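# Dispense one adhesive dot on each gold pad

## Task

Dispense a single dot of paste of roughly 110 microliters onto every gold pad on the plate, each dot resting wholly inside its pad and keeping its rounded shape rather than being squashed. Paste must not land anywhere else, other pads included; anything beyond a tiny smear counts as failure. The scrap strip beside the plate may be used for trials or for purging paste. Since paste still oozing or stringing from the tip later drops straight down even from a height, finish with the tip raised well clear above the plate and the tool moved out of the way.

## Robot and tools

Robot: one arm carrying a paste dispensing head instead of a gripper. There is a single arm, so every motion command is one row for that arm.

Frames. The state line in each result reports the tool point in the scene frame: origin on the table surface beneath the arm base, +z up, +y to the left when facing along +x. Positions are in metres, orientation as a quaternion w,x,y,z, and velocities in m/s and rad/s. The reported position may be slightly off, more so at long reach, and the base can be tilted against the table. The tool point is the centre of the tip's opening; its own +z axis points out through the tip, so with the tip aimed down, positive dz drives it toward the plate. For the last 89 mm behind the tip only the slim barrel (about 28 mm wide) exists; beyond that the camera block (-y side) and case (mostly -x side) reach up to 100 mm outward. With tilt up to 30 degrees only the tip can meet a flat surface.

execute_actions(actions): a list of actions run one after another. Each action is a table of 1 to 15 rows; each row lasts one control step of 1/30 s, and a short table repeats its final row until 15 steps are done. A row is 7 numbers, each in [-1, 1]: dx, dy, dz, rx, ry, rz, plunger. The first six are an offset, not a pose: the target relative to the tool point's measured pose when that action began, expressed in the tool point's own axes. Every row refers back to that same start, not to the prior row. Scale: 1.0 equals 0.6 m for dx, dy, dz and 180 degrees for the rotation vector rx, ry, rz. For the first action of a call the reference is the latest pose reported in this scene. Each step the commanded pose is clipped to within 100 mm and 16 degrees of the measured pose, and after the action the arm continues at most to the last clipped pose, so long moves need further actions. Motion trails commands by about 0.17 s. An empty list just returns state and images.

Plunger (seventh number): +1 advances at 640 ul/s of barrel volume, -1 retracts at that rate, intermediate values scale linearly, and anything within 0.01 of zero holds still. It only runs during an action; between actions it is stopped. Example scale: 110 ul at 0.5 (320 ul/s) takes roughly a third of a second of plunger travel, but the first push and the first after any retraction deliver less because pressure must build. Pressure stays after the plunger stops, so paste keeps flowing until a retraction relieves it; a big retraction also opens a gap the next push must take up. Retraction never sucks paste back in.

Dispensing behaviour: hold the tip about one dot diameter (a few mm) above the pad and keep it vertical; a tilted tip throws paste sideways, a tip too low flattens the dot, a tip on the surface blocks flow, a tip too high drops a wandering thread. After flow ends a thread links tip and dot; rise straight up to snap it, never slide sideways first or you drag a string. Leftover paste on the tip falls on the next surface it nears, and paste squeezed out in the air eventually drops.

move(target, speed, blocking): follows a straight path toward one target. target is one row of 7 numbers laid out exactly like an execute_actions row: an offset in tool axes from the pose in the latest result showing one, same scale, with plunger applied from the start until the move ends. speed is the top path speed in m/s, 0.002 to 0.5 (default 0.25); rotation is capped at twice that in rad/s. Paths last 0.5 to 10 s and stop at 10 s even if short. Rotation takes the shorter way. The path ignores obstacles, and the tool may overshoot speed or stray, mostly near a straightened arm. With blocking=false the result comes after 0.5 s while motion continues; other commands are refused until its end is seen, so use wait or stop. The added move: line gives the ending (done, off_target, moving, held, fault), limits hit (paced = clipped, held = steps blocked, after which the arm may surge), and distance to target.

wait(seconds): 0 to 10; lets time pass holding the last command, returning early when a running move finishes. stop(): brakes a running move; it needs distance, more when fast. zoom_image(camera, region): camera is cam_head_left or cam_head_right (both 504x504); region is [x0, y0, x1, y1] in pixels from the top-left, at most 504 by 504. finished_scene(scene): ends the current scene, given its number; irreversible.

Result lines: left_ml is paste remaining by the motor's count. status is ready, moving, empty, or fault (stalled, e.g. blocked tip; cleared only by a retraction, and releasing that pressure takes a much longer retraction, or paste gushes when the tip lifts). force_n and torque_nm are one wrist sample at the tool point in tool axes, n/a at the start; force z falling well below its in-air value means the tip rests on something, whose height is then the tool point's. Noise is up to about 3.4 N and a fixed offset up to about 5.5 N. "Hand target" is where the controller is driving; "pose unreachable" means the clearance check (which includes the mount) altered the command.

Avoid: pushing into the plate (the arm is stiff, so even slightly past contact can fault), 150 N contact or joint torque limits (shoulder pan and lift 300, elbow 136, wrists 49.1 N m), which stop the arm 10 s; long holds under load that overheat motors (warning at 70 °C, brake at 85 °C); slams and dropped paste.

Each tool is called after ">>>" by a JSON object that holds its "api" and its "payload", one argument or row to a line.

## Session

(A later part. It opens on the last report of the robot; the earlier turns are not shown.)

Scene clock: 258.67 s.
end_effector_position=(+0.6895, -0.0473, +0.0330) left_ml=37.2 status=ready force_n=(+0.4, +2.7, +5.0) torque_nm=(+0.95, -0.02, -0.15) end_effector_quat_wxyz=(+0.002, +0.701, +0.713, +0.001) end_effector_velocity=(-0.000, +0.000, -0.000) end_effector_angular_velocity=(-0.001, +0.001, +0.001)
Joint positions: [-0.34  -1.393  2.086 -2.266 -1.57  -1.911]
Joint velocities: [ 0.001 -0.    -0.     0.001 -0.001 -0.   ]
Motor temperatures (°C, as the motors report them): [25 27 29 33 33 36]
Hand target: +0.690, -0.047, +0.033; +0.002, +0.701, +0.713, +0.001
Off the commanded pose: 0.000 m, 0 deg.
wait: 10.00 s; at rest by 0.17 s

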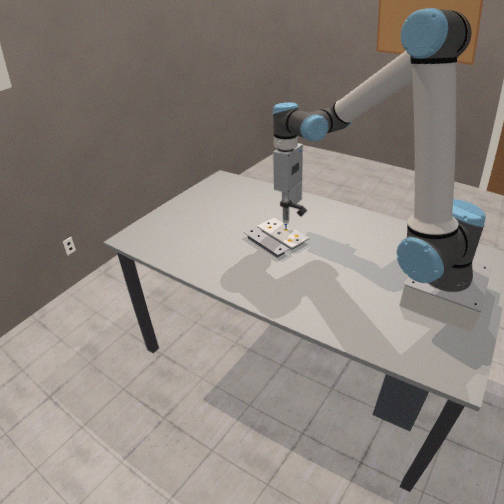

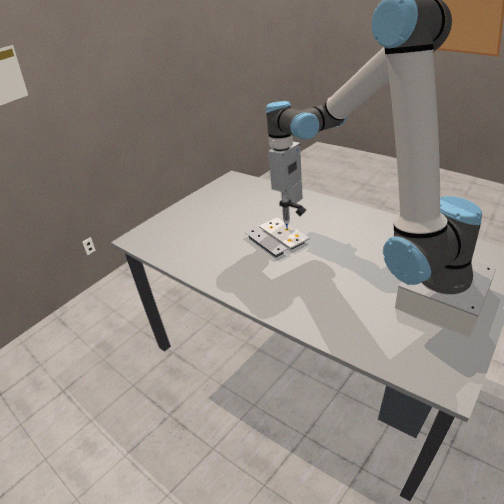

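>>> {"api": "execute_actions", "payload": {
  "actions": [
    [[0,0,0,0,0,0,-0.6],[0,0,-0.001,0,0,0,-0.6],[0,0,-0.002,0,0,0,-0.6],[0,0,-0.004,0,0,0,-0.6],[0,0,-0.007,0,0,0,-0.6],[0,0,-0.01,0,0,0,0],[0,0,-0.013,0,0,0,0],[0,0,-0.016,0,0,0,0],[0,0,-0.019,0,0,0,0],[0,0,-0.022,0,0,0,0],[0,0,-0.025,0,0,0,0],[0,0,-0.027,0,0,0,0]],
    [[0.0008,-0.0023,-0.002,0,0,0,0],[0.0026,-0.0077,-0.002,0,0,0,0],[0.0053,-0.0161,-0.002,0,0,0,0],[0.0089,-0.0268,-0.002,0,0,0,0],[0.013,-0.0391,-0.002,0,0,0,0],[0.0173,-0.0521,-0.002,0,0,0,0],[0.0216,-0.0651,-0.001,0,0,0,0],[0.0254,-0.0766,0,0,0,0,0],[0.0287,-0.0865,0.001,0,0,0,0],[0.0313,-0.0942,0.003,0,0,0,0],[0.0328,-0.0988,0.005,0,0,0,0],[0.0337,-0.1015,0.008,0,0,0,0],[0.0337,-0.1015,0.011,0,0,0,0],[0.0337,-0.1015,0.014,0,0,0,0],[0.0337,-0.1015,0.016,0,0,0,0]]
  ]
}}

>>> {"api": "wait", "payload": {
  "seconds": 0.6
}}

>>> {"api": "zoom_image", "payload": {
  "camera": "cam_head_left",
  "region": [282, 224, 304, 242]
}}

>>> {"api": "zoom_image", "payload": {
  "camera": "cam_head_right",
  "region": [282, 224, 304, 242]
}}

Scene clock: 266.40 s.
end_effector_position=(+0.6332, -0.0295, +0.0420) left_ml=37.3 status=ready force_n=(+0.5, +1.9, +4.4) torque_nm=(+0.68, +0.03, -0.11) end_effector_quat_wxyz=(+0.002, +0.701, +0.713, +0.001) end_effector_velocity=(-0.059, +0.016, -0.038) end_effector_angular_velocity=(-0.002, -0.006, -0.001)
Joint positions: [-0.342 -1.492  2.182 -2.262 -1.571 -1.913]
Joint velocities: [-0.005 -0.051  0.144 -0.099 -0.    -0.005]
Motor temperatures (°C, as the motors report them): [25 27 29 33 33 36]
Hand target: +0.628, -0.028, +0.038; +0.002, +0.701, +0.713, +0.001
Off the commanded pose: 0.007 m, 0 deg.

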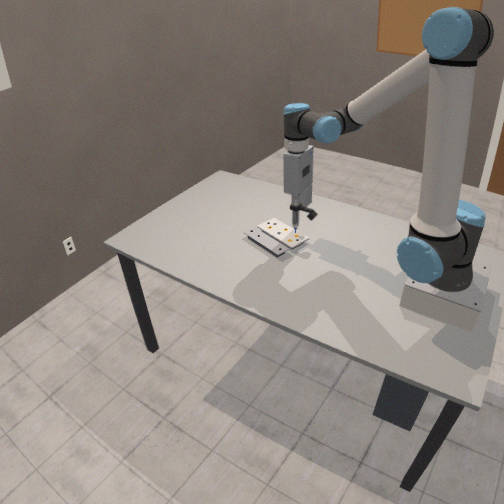

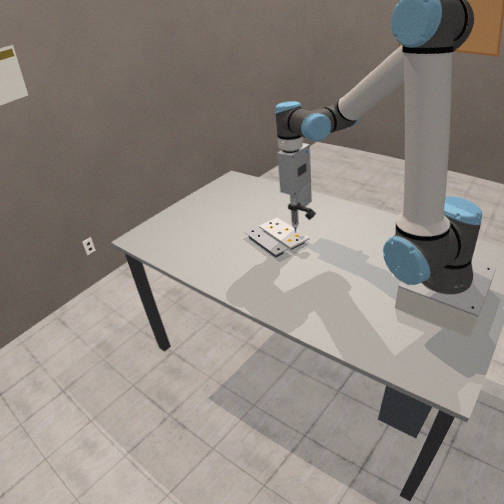

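Scene clock: 267.00 s.
end_effector_position=(+0.6283, -0.0281, +0.0375) left_ml=37.3 status=ready force_n=(+1.7, +1.6, +5.3) torque_nm=(+0.53, -0.46, -0.08) end_effector_quat_wxyz=(+0.002, +0.701, +0.713, +0.001) end_effector_velocity=(-0.000, -0.000, -0.000) end_effector_angular_velocity=(-0.000, +0.000, -0.001)
Joint positions: [-0.342 -1.494  2.195 -2.273 -1.571 -1.913]
Joint velocities: [-0.  0. -0. -0. -0.  0.]
Motor temperatures (°C, as the motors report them): [25 27 29 33 33 36]
Hand target: +0.628, -0.028, +0.038; +0.002, +0.701, +0.713, +0.001
Off the commanded pose: 0.000 m, 0 deg.
wait: 0.60 s; at rest by 0.30 s

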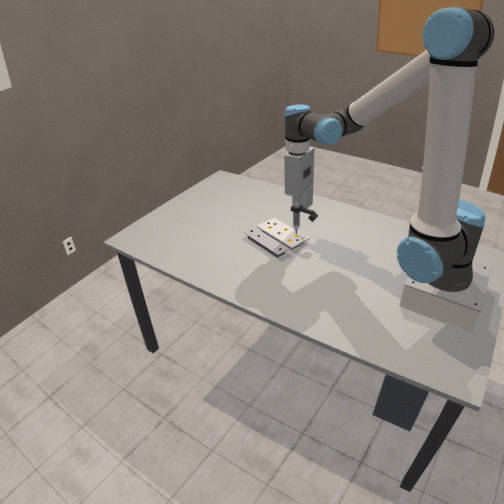

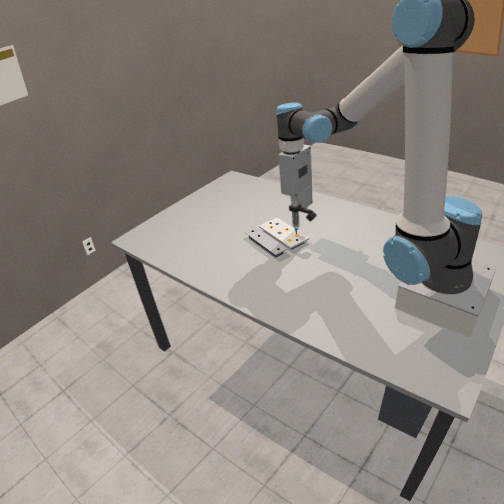

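Region (282, 224, 304, 242) of cam_head_left's 504x504 image, scaled by 22.909, with more detail than that image has; it fills the top 412 rows of this view, and the rest is white.

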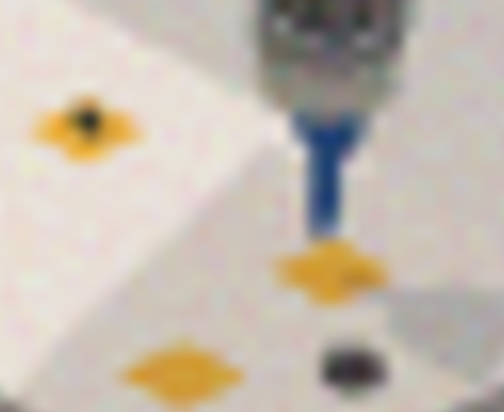

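Region (282, 224, 304, 242) of cam_head_right's 504x504 image, scaled by 22.909, with more detail than that image has; it fills the top 412 rows of this view, and the rest is white.

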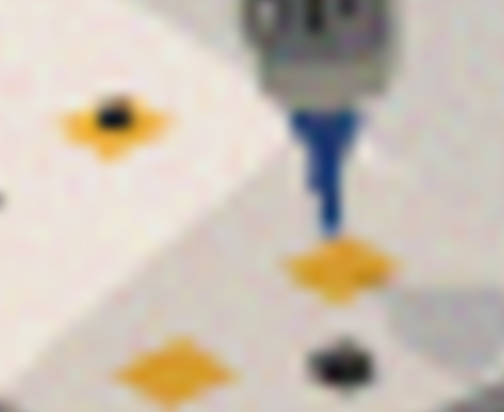

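>>> {"api": "execute_actions", "payload": {
  "actions": [
    [[0,-0.0006,0.002,0,0,0,0],[0,-0.0012,0.004,0,0,0,0],[0,-0.0012,0.006,0,0,0,0],[0,-0.0012,0.007,0,0,0,0],[0,-0.0012,0.0077,0,0,0,0],[0,-0.0012,0.0077,0,0,0,0.906],[0,-0.0012,0.0077,0,0,0,0.906],[0,-0.0012,0.0077,0,0,0,0.906],[0,-0.0012,0.0077,0,0,0,0.906],[0,-0.0012,0.0077,0,0,0,0.906],[0,-0.0012,0.0077,0,0,0,0.906],[0,-0.0012,0.0077,0,0,0,0.906],[0,-0.0012,0.0077,0,0,0,0.906],[0,-0.0012,0.0077,0,0,0,0.906],[0,-0.0012,0.0077,0,0,0,0]]
  ]
}}

>>> {"api": "wait", "payload": {
  "seconds": 10
}}

>>> {"api": "wait", "payload": {
  "seconds": 10
}}

>>> {"api": "zoom_image", "payload": {
  "camera": "cam_head_left",
  "region": [282, 224, 304, 242]
}}

Scene clock: 277.87 s.
end_effector_position=(+0.6276, -0.0281, +0.0330) left_ml=37.1 status=ready force_n=(-0.2, +4.1, +6.1) torque_nm=(+1.33, +0.17, -0.05) end_effector_quat_wxyz=(+0.002, +0.701, +0.713, +0.001) end_effector_velocity=(+0.000, +0.000, -0.000) end_effector_angular_velocity=(-0.001, -0.001, +0.001)
Joint positions: [-0.343 -1.49   2.2   -2.283 -1.571 -1.914]
Joint velocities: [ 0.001  0.     0.    -0.002 -0.     0.   ]
Motor temperatures (°C, as the motors report them): [25 27 29 33 33 36]
Hand target: +0.628, -0.028, +0.033; +0.002, +0.701, +0.713, +0.001
Off the commanded pose: 0.000 m, 0 deg.

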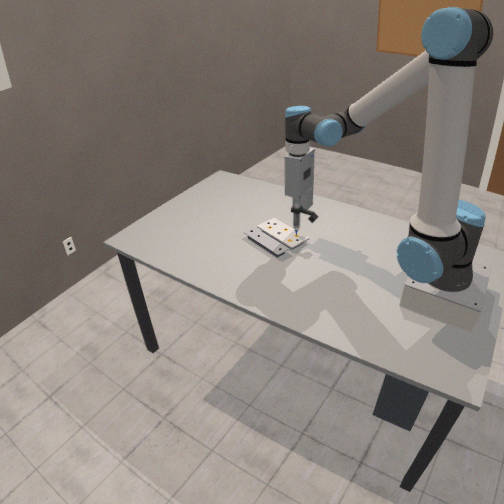

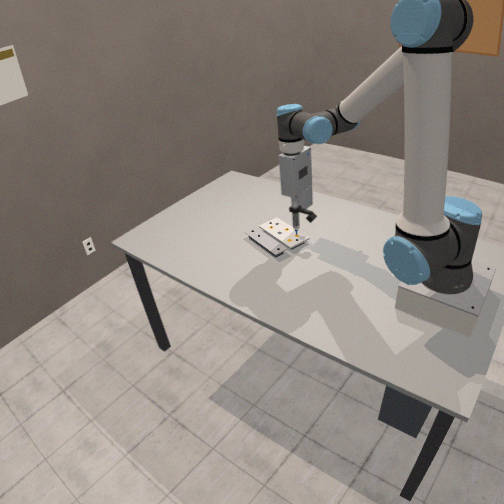

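Scene clock: 287.87 s.
end_effector_position=(+0.6276, -0.0281, +0.0329) left_ml=37.1 status=ready force_n=(+0.7, +1.2, +4.9) torque_nm=(+0.32, -0.11, -0.13) end_effector_quat_wxyz=(+0.002, +0.701, +0.713, +0.001) end_effector_velocity=(+0.000, +0.001, +0.000) end_effector_angular_velocity=(-0.000, -0.000, +0.003)
Joint positions: [-0.343 -1.489  2.2   -2.283 -1.571 -1.914]
Joint velocities: [ 0.002  0.    -0.    -0.    -0.    -0.   ]
Motor temperatures (°C, as the motors report them): [25 27 29 33 33 36]
Hand target: +0.628, -0.028, +0.033; +0.002, +0.701, +0.713, +0.001
Off the commanded pose: 0.000 m, 0 deg.
wait: 10.00 s; at rest by 0.17 s

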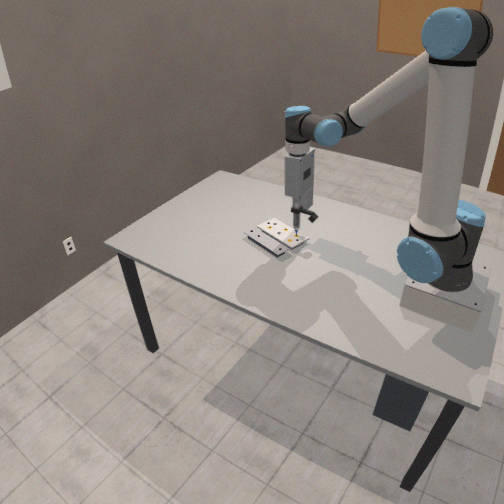

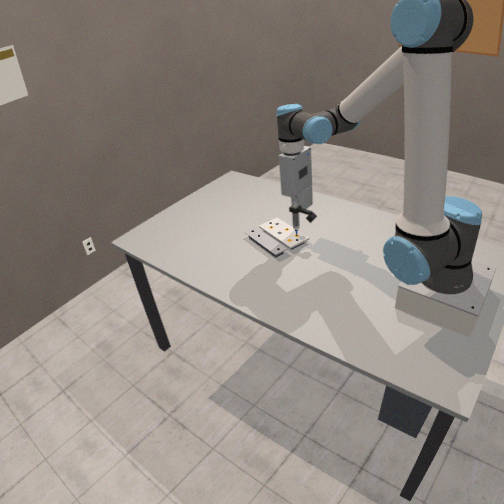

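Scene clock: 297.87 s.
end_effector_position=(+0.6276, -0.0281, +0.0329) left_ml=37.1 status=ready force_n=(+2.4, +3.4, +4.3) torque_nm=(+1.21, -0.80, -0.06) end_effector_quat_wxyz=(+0.002, +0.701, +0.713, +0.001) end_effector_velocity=(+0.000, +0.000, -0.000) end_effector_angular_velocity=(+0.000, +0.000, +0.000)
Joint positions: [-0.343 -1.489  2.2   -2.283 -1.571 -1.914]
Joint velocities: [ 0.  0. -0. -0. -0. -0.]
Motor temperatures (°C, as the motors report them): [25 27 29 33 33 36]
Hand target: +0.628, -0.028, +0.033; +0.002, +0.701, +0.713, +0.001
Off the commanded pose: 0.000 m, 0 deg.
wait: 10.00 s; at rest by 0.17 s

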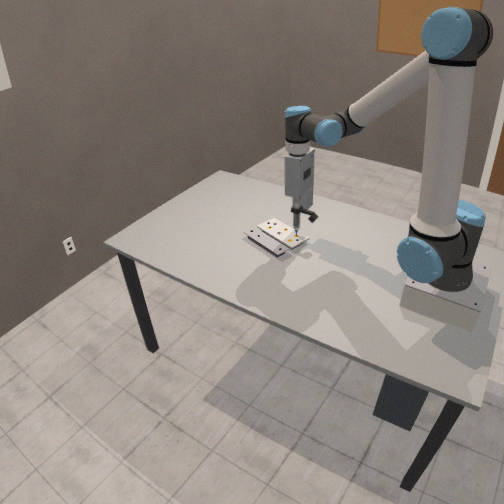

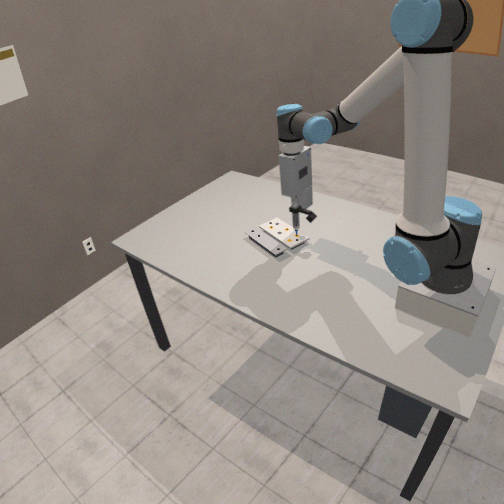

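Region (282, 224, 304, 242) of cam_head_left's 504x504 image, scaled by 22.909, with more detail than that image has; it fills the top 412 rows of this view, and the rest is white.

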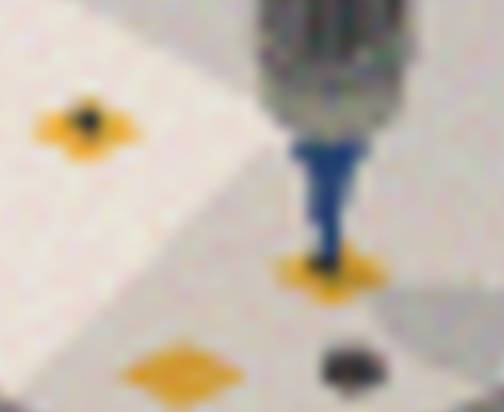

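>>> {"api": "execute_actions", "payload": {
  "actions": [
    [[0,0,0,0,0,0,-0.6],[0,0,-0.001,0,0,0,-0.6],[0,0,-0.002,0,0,0,-0.6],[0,0,-0.004,0,0,0,-0.6],[0,0,-0.007,0,0,0,-0.6],[0,0,-0.01,0,0,0,0],[0,0,-0.013,0,0,0,0],[0,0,-0.016,0,0,0,0],[0,0,-0.019,0,0,0,0],[0,0,-0.022,0,0,0,0],[0,0,-0.025,0,0,0,0],[0,0,-0.027,0,0,0,0]],
    [[0.0017,0.0002,-0.002,0,0,0,0],[0.0055,0.0008,-0.002,0,0,0,0],[0.0115,0.0017,-0.002,0,0,0,0],[0.019,0.0028,-0.002,0,0,0,0],[0.028,0.0041,-0.002,0,0,0,0],[0.037,0.0055,-0.002,0,0,0,0],[0.0464,0.0069,-0.001,0,0,0,0],[0.0546,0.0081,0,0,0,0,0],[0.0616,0.0091,0.001,0,0,0,0],[0.0671,0.0099,0.003,0,0,0,0],[0.0704,0.0104,0.005,0,0,0,0],[0.0723,0.0107,0.008,0,0,0,0],[0.0723,0.0107,0.011,0,0,0,0],[0.0723,0.0107,0.014,0,0,0,0],[0.0723,0.0107,0.016,0,0,0,0]]
  ]
}}

>>> {"api": "wait", "payload": {
  "seconds": 0.6
}}

>>> {"api": "zoom_image", "payload": {
  "camera": "cam_head_left",
  "region": [280, 228, 302, 246]
}}

>>> {"api": "zoom_image", "payload": {
  "camera": "cam_head_right",
  "region": [280, 228, 302, 246]
}}

Scene clock: 306.50 s.
end_effector_position=(+0.6329, +0.0122, +0.0430) left_ml=37.2 status=ready force_n=(+2.8, +3.8, +3.9) torque_nm=(+1.33, -0.87, -0.04) end_effector_quat_wxyz=(+0.002, +0.701, +0.713, +0.001) end_effector_velocity=(+0.007, +0.041, -0.043) end_effector_angular_velocity=(-0.000, +0.001, -0.001)
Joint positions: [-0.277 -1.495  2.183 -2.261 -1.57  -1.848]
Joint velocities: [ 0.068  0.067  0.023 -0.089 -0.001  0.069]
Motor temperatures (°C, as the motors report them): [25 27 29 33 33 36]
Hand target: +0.633, +0.015, +0.038; +0.002, +0.701, +0.713, +0.001
Off the commanded pose: 0.006 m, 0 deg.

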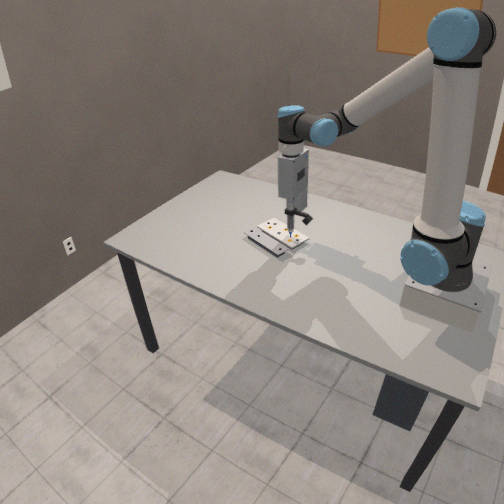

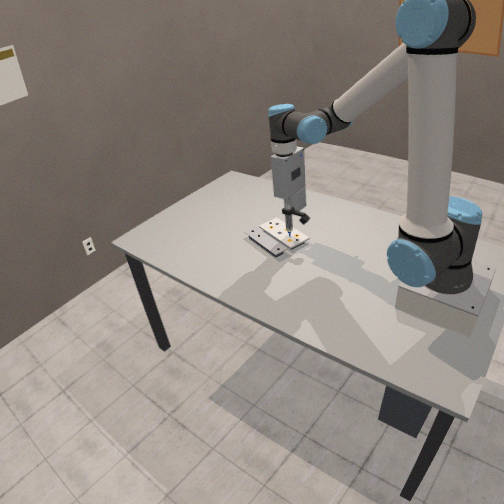

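Scene clock: 307.10 s.
end_effector_position=(+0.6332, +0.0154, +0.0377) left_ml=37.2 status=ready force_n=(+3.2, +2.5, +5.9) torque_nm=(+0.72, -1.07, -0.11) end_effector_quat_wxyz=(+0.002, +0.701, +0.713, +0.001) end_effector_velocity=(+0.001, +0.000, -0.000) end_effector_angular_velocity=(+0.001, -0.001, -0.001)
Joint positions: [-0.271 -1.488  2.187 -2.271 -1.57  -1.842]
Joint velocities: [-0.     0.     0.    -0.001  0.001  0.001]
Motor temperatures (°C, as the motors report them): [25 27 29 33 33 36]
Hand target: +0.633, +0.015, +0.038; +0.002, +0.701, +0.713, +0.001
Off the commanded pose: 0.000 m, 0 deg.
wait: 0.60 s; at rest by 0.30 s

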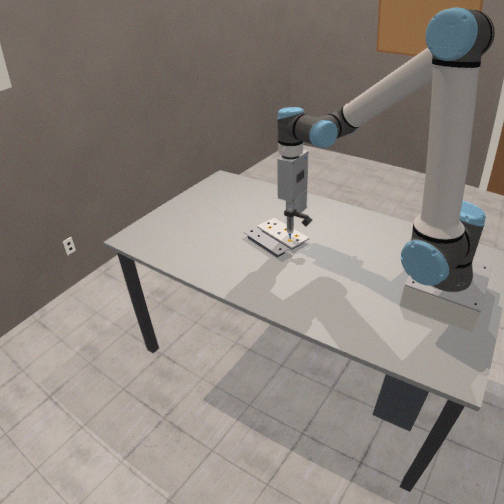

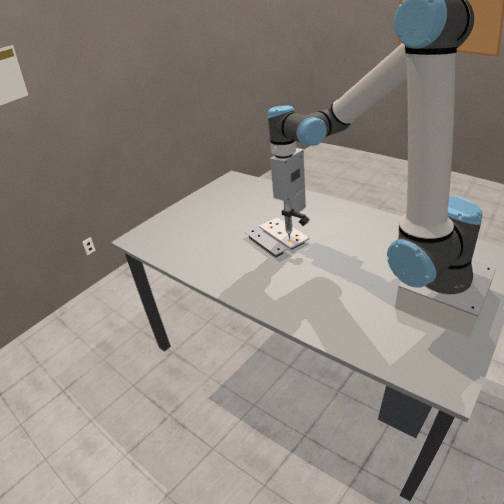

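Region (280, 228, 302, 246) of cam_head_left's 504x504 image, scaled by 22.909, with more detail than that image has; it fills the top 412 rows of this view, and the rest is white.

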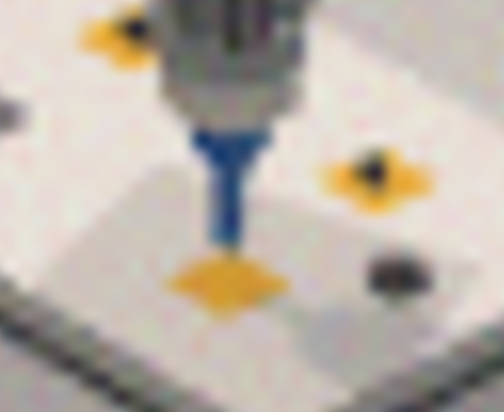

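Region (280, 228, 302, 246) of cam_head_right's 504x504 image, scaled by 22.909, with more detail than that image has; it fills the top 412 rows of this view, and the rest is white.

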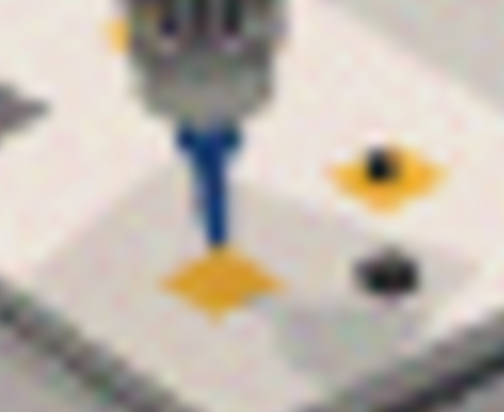

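>>> {"api": "execute_actions", "payload": {
  "actions": [
    [[0,-0.0003,0.002,0,0,0,0],[0,-0.0006,0.004,0,0,0,0],[0,-0.0006,0.006,0,0,0,0],[0,-0.0006,0.0073,0,0,0,0],[0,-0.0006,0.008,0,0,0,0],[0,-0.0006,0.008,0,0,0,0.906],[0,-0.0006,0.008,0,0,0,0.906],[0,-0.0006,0.008,0,0,0,0.906],[0,-0.0006,0.008,0,0,0,0.906],[0,-0.0006,0.008,0,0,0,0.906],[0,-0.0006,0.008,0,0,0,0.906],[0,-0.0006,0.008,0,0,0,0.906],[0,-0.0006,0.008,0,0,0,0.906],[0,-0.0006,0.008,0,0,0,0.906],[0,-0.0006,0.008,0,0,0,0]]
  ]
}}

>>> {"api": "wait", "payload": {
  "seconds": 10
}}

>>> {"api": "wait", "payload": {
  "seconds": 10
}}

>>> {"api": "zoom_image", "payload": {
  "camera": "cam_head_left",
  "region": [280, 228, 302, 246]
}}

Scene clock: 313.80 s.
end_effector_position=(+0.6328, +0.0154, +0.0330) left_ml=37.0 status=ready force_n=(+1.8, +2.6, +5.4) torque_nm=(+0.83, -0.53, -0.13) end_effector_quat_wxyz=(+0.002, +0.701, +0.713, +0.001) end_effector_velocity=(-0.000, -0.001, -0.001) end_effector_angular_velocity=(-0.000, +0.001, -0.000)
Joint positions: [-0.271 -1.482  2.192 -2.282 -1.57  -1.842]
Joint velocities: [-0.001  0.001  0.    -0.    -0.001 -0.001]
Motor temperatures (°C, as the motors report them): [25 27 29 33 33 36]
Hand target: +0.633, +0.015, +0.033; +0.002, +0.701, +0.713, +0.001
Off the commanded pose: 0.000 m, 0 deg.

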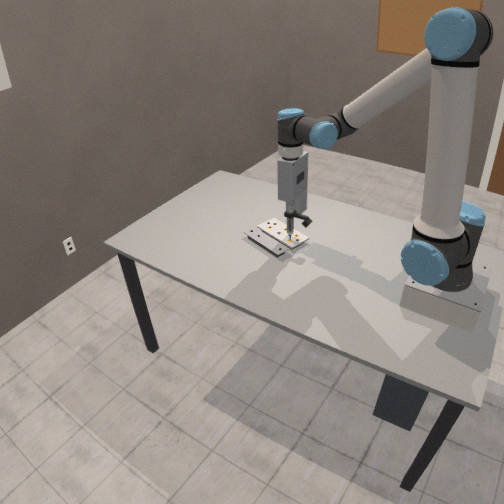

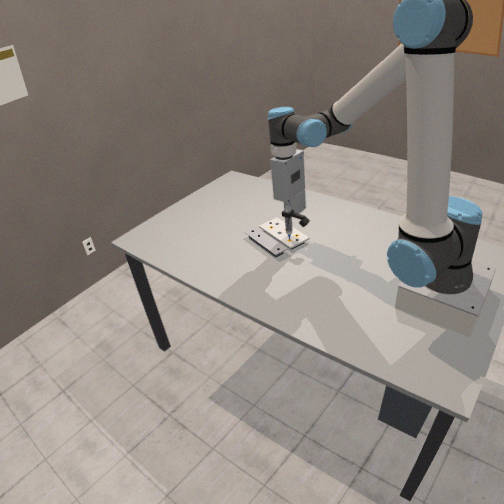

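Scene clock: 323.80 s.
end_effector_position=(+0.6328, +0.0154, +0.0329) left_ml=37.0 status=ready force_n=(+2.0, +2.6, +5.1) torque_nm=(+0.89, -0.52, -0.09) end_effector_quat_wxyz=(+0.002, +0.701, +0.713, +0.001) end_effector_velocity=(+0.000, +0.000, +0.000) end_effector_angular_velocity=(-0.001, -0.001, +0.001)
Joint positions: [-0.272 -1.482  2.192 -2.282 -1.57  -1.843]
Joint velocities: [ 0.001 -0.    -0.    -0.001 -0.001  0.001]
Motor temperatures (°C, as the motors report them): [25 27 29 33 33 36]
Hand target: +0.633, +0.015, +0.033; +0.002, +0.701, +0.713, +0.001
Off the commanded pose: 0.000 m, 0 deg.
wait: 10.00 s; at rest by 0.17 s

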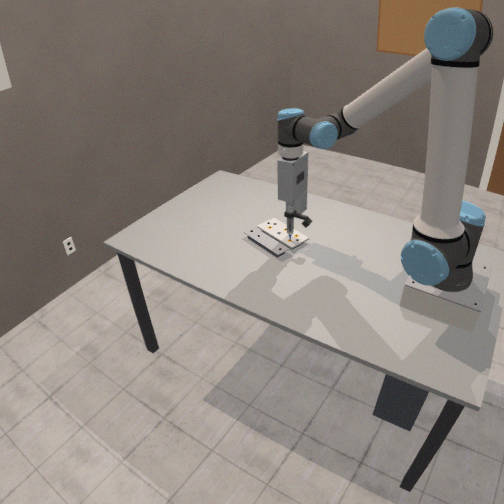

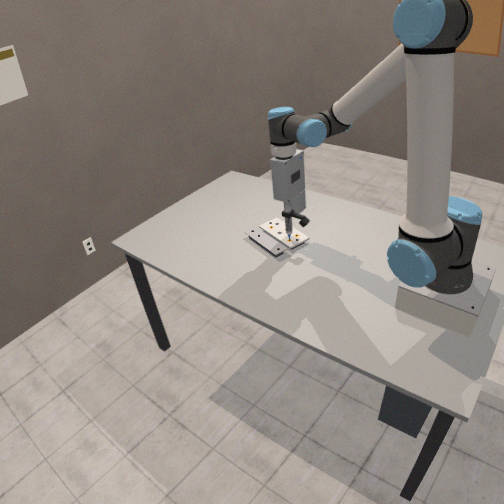

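Scene clock: 333.80 s.
end_effector_position=(+0.6328, +0.0154, +0.0329) left_ml=37.0 status=ready force_n=(+0.6, +4.6, +5.9) torque_nm=(+1.63, -0.12, -0.19) end_effector_quat_wxyz=(+0.002, +0.701, +0.713, +0.001) end_effector_velocity=(+0.000, -0.001, +0.001) end_effector_angular_velocity=(-0.001, -0.001, -0.000)
Joint positions: [-0.272 -1.482  2.192 -2.282 -1.57  -1.843]
Joint velocities: [-0.    -0.001 -0.    -0.    -0.001  0.   ]
Motor temperatures (°C, as the motors report them): [25 27 29 33 33 36]
Hand target: +0.633, +0.015, +0.033; +0.002, +0.701, +0.713, +0.001
Off the commanded pose: 0.000 m, 0 deg.
wait: 10.00 s; at rest by 0.17 s

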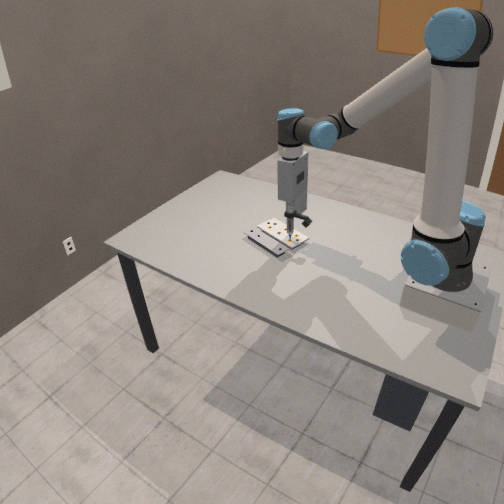

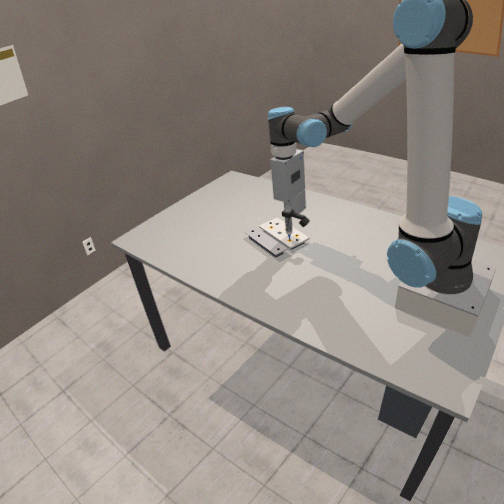

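Region (280, 228, 302, 246) of cam_head_left's 504x504 image, scaled by 22.909, with more detail than that image has; it fills the top 412 rows of this view, and the rest is white.

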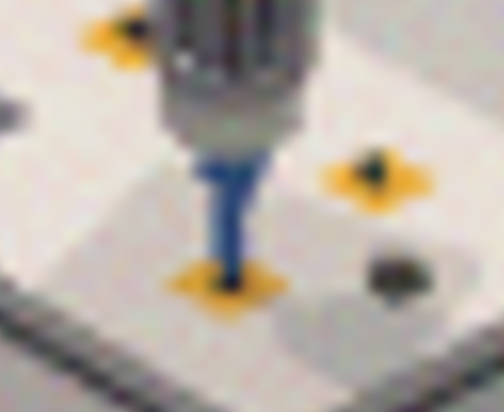

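>>> {"api": "execute_actions", "payload": {
  "actions": [
    [[0,0,0,0,0,0,-0.8],[0,0,-0.001,0,0,0,-0.8],[0,0,-0.002,0,0,0,-0.8],[0,0,-0.004,0,0,0,-0.8],[0,0,-0.007,0,0,0,-0.8],[0,0,-0.01,0,0,0,0],[0,0,-0.013,0,0,0,0],[0,0,-0.017,0,0,0,0],[0,0,-0.021,0,0,0,0],[0,0,-0.026,0,0,0,0],[0,0,-0.031,0,0,0,0],[0,0,-0.036,0,0,0,0],[0,0,-0.041,0,0,0,0],[0,0,-0.046,0,0,0,0],[0,0,-0.05,0,0,0,0]]
  ]
}}

>>> {"api": "move", "payload": {
  "target": [0.112,0.08,-0.26,0,0,0,0],
  "speed": 0.3
}}

>>> {"api": "zoom_image", "payload": {
  "camera": "cam_head_left",
  "region": [250, 185, 315, 255]
}}

>>> {"api": "zoom_image", "payload": {
  "camera": "cam_head_right",
  "region": [260, 215, 310, 255]
}}

Scene clock: 338.00 s.
end_effector_position=(+0.6328, +0.0154, +0.0530) left_ml=37.1 status=ready force_n=(+0.7, +3.5, +5.6) torque_nm=(+1.13, -0.09, -0.08) end_effector_quat_wxyz=(+0.002, +0.701, +0.713, +0.001) end_effector_velocity=(+0.000, -0.001, +0.083) end_effector_angular_velocity=(-0.001, -0.001, -0.001)
Joint positions: [-0.272 -1.507  2.174 -2.239 -1.57  -1.843]
Joint velocities: [-0.001 -0.102 -0.074  0.175 -0.     0.   ]
Motor temperatures (°C, as the motors report them): [25 27 29 33 33 36]
Hand target: +0.633, +0.015, +0.063; +0.002, +0.701, +0.713, +0.001
Off the commanded pose: 0.010 m, 0 deg.

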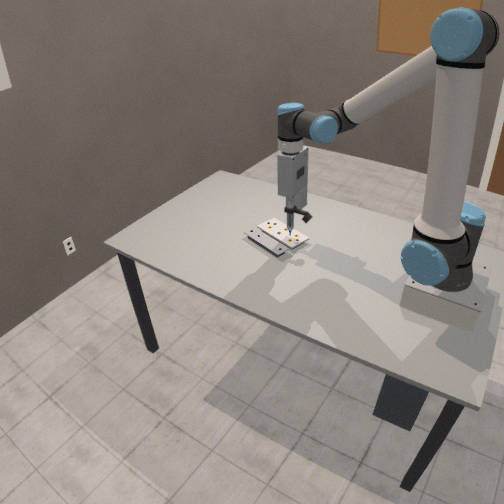

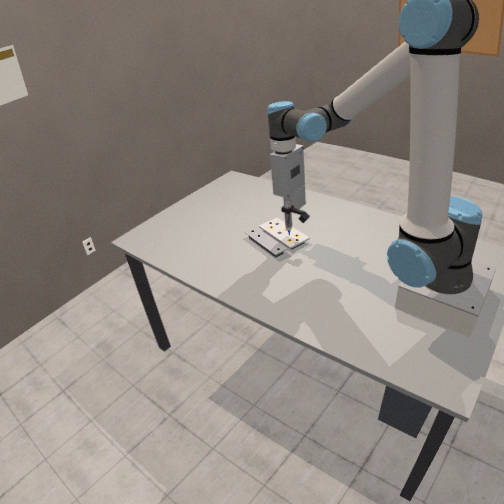

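Scene clock: 339.17 s.
end_effector_position=(+0.6793, +0.0835, +0.2089) left_ml=37.1 status=ready force_n=(+1.4, +2.9, +6.5) torque_nm=(+1.01, -0.35, -0.09) end_effector_quat_wxyz=(+0.002, +0.701, +0.713, +0.001) end_effector_velocity=(+0.000, +0.001, +0.002) end_effector_angular_velocity=(+0.000, -0.000, -0.000)
Joint positions: [-0.152 -1.562  1.917 -1.928 -1.57  -1.723]
Joint velocities: [ 0.001 -0.001 -0.003  0.003  0.     0.001]
Motor temperatures (°C, as the motors report them): [25 27 29 33 33 36]
Hand target: +0.679, +0.083, +0.209; +0.002, +0.701, +0.713, +0.001
Off the commanded pose: 0.000 m, 0 deg.
move: done

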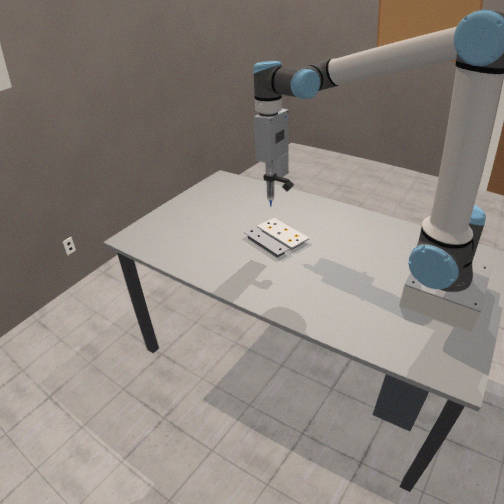

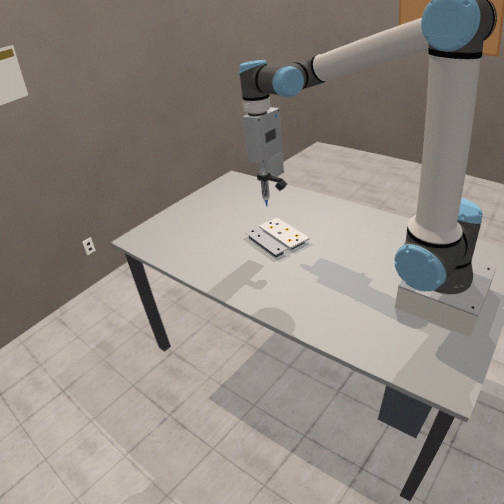

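Region (250, 185, 315, 255) of cam_head_left's 504x504 image, scaled by 7.200, with more detail than that image has; it fills the left 468 columns of this view, and the rest is white.

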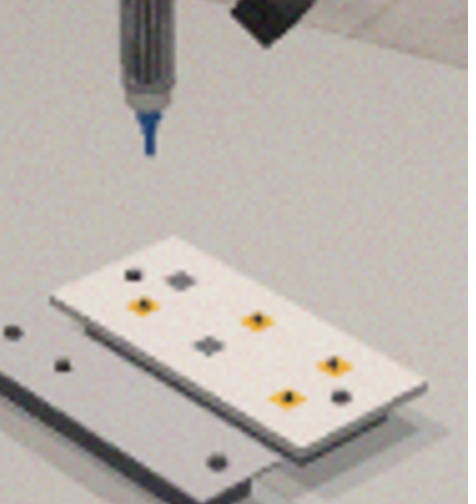

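Region (260, 215, 310, 255) of cam_head_right's 504x504 image, scaled by 10.080, with more detail than that image has; it fills the top 403 rows of this view, and the rest is white.

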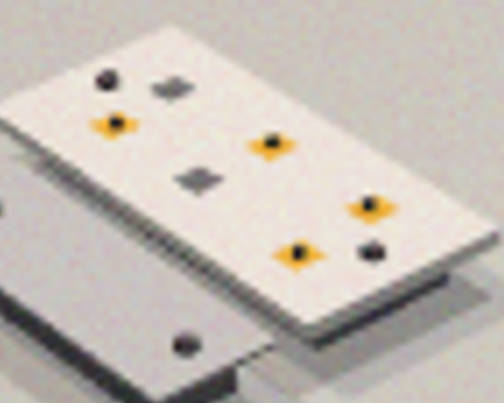

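All four dots are on their pads.

>>> {"api": "finished_scene", "payload": {
  "scene": 1
}}

The scene is finished: the task was done.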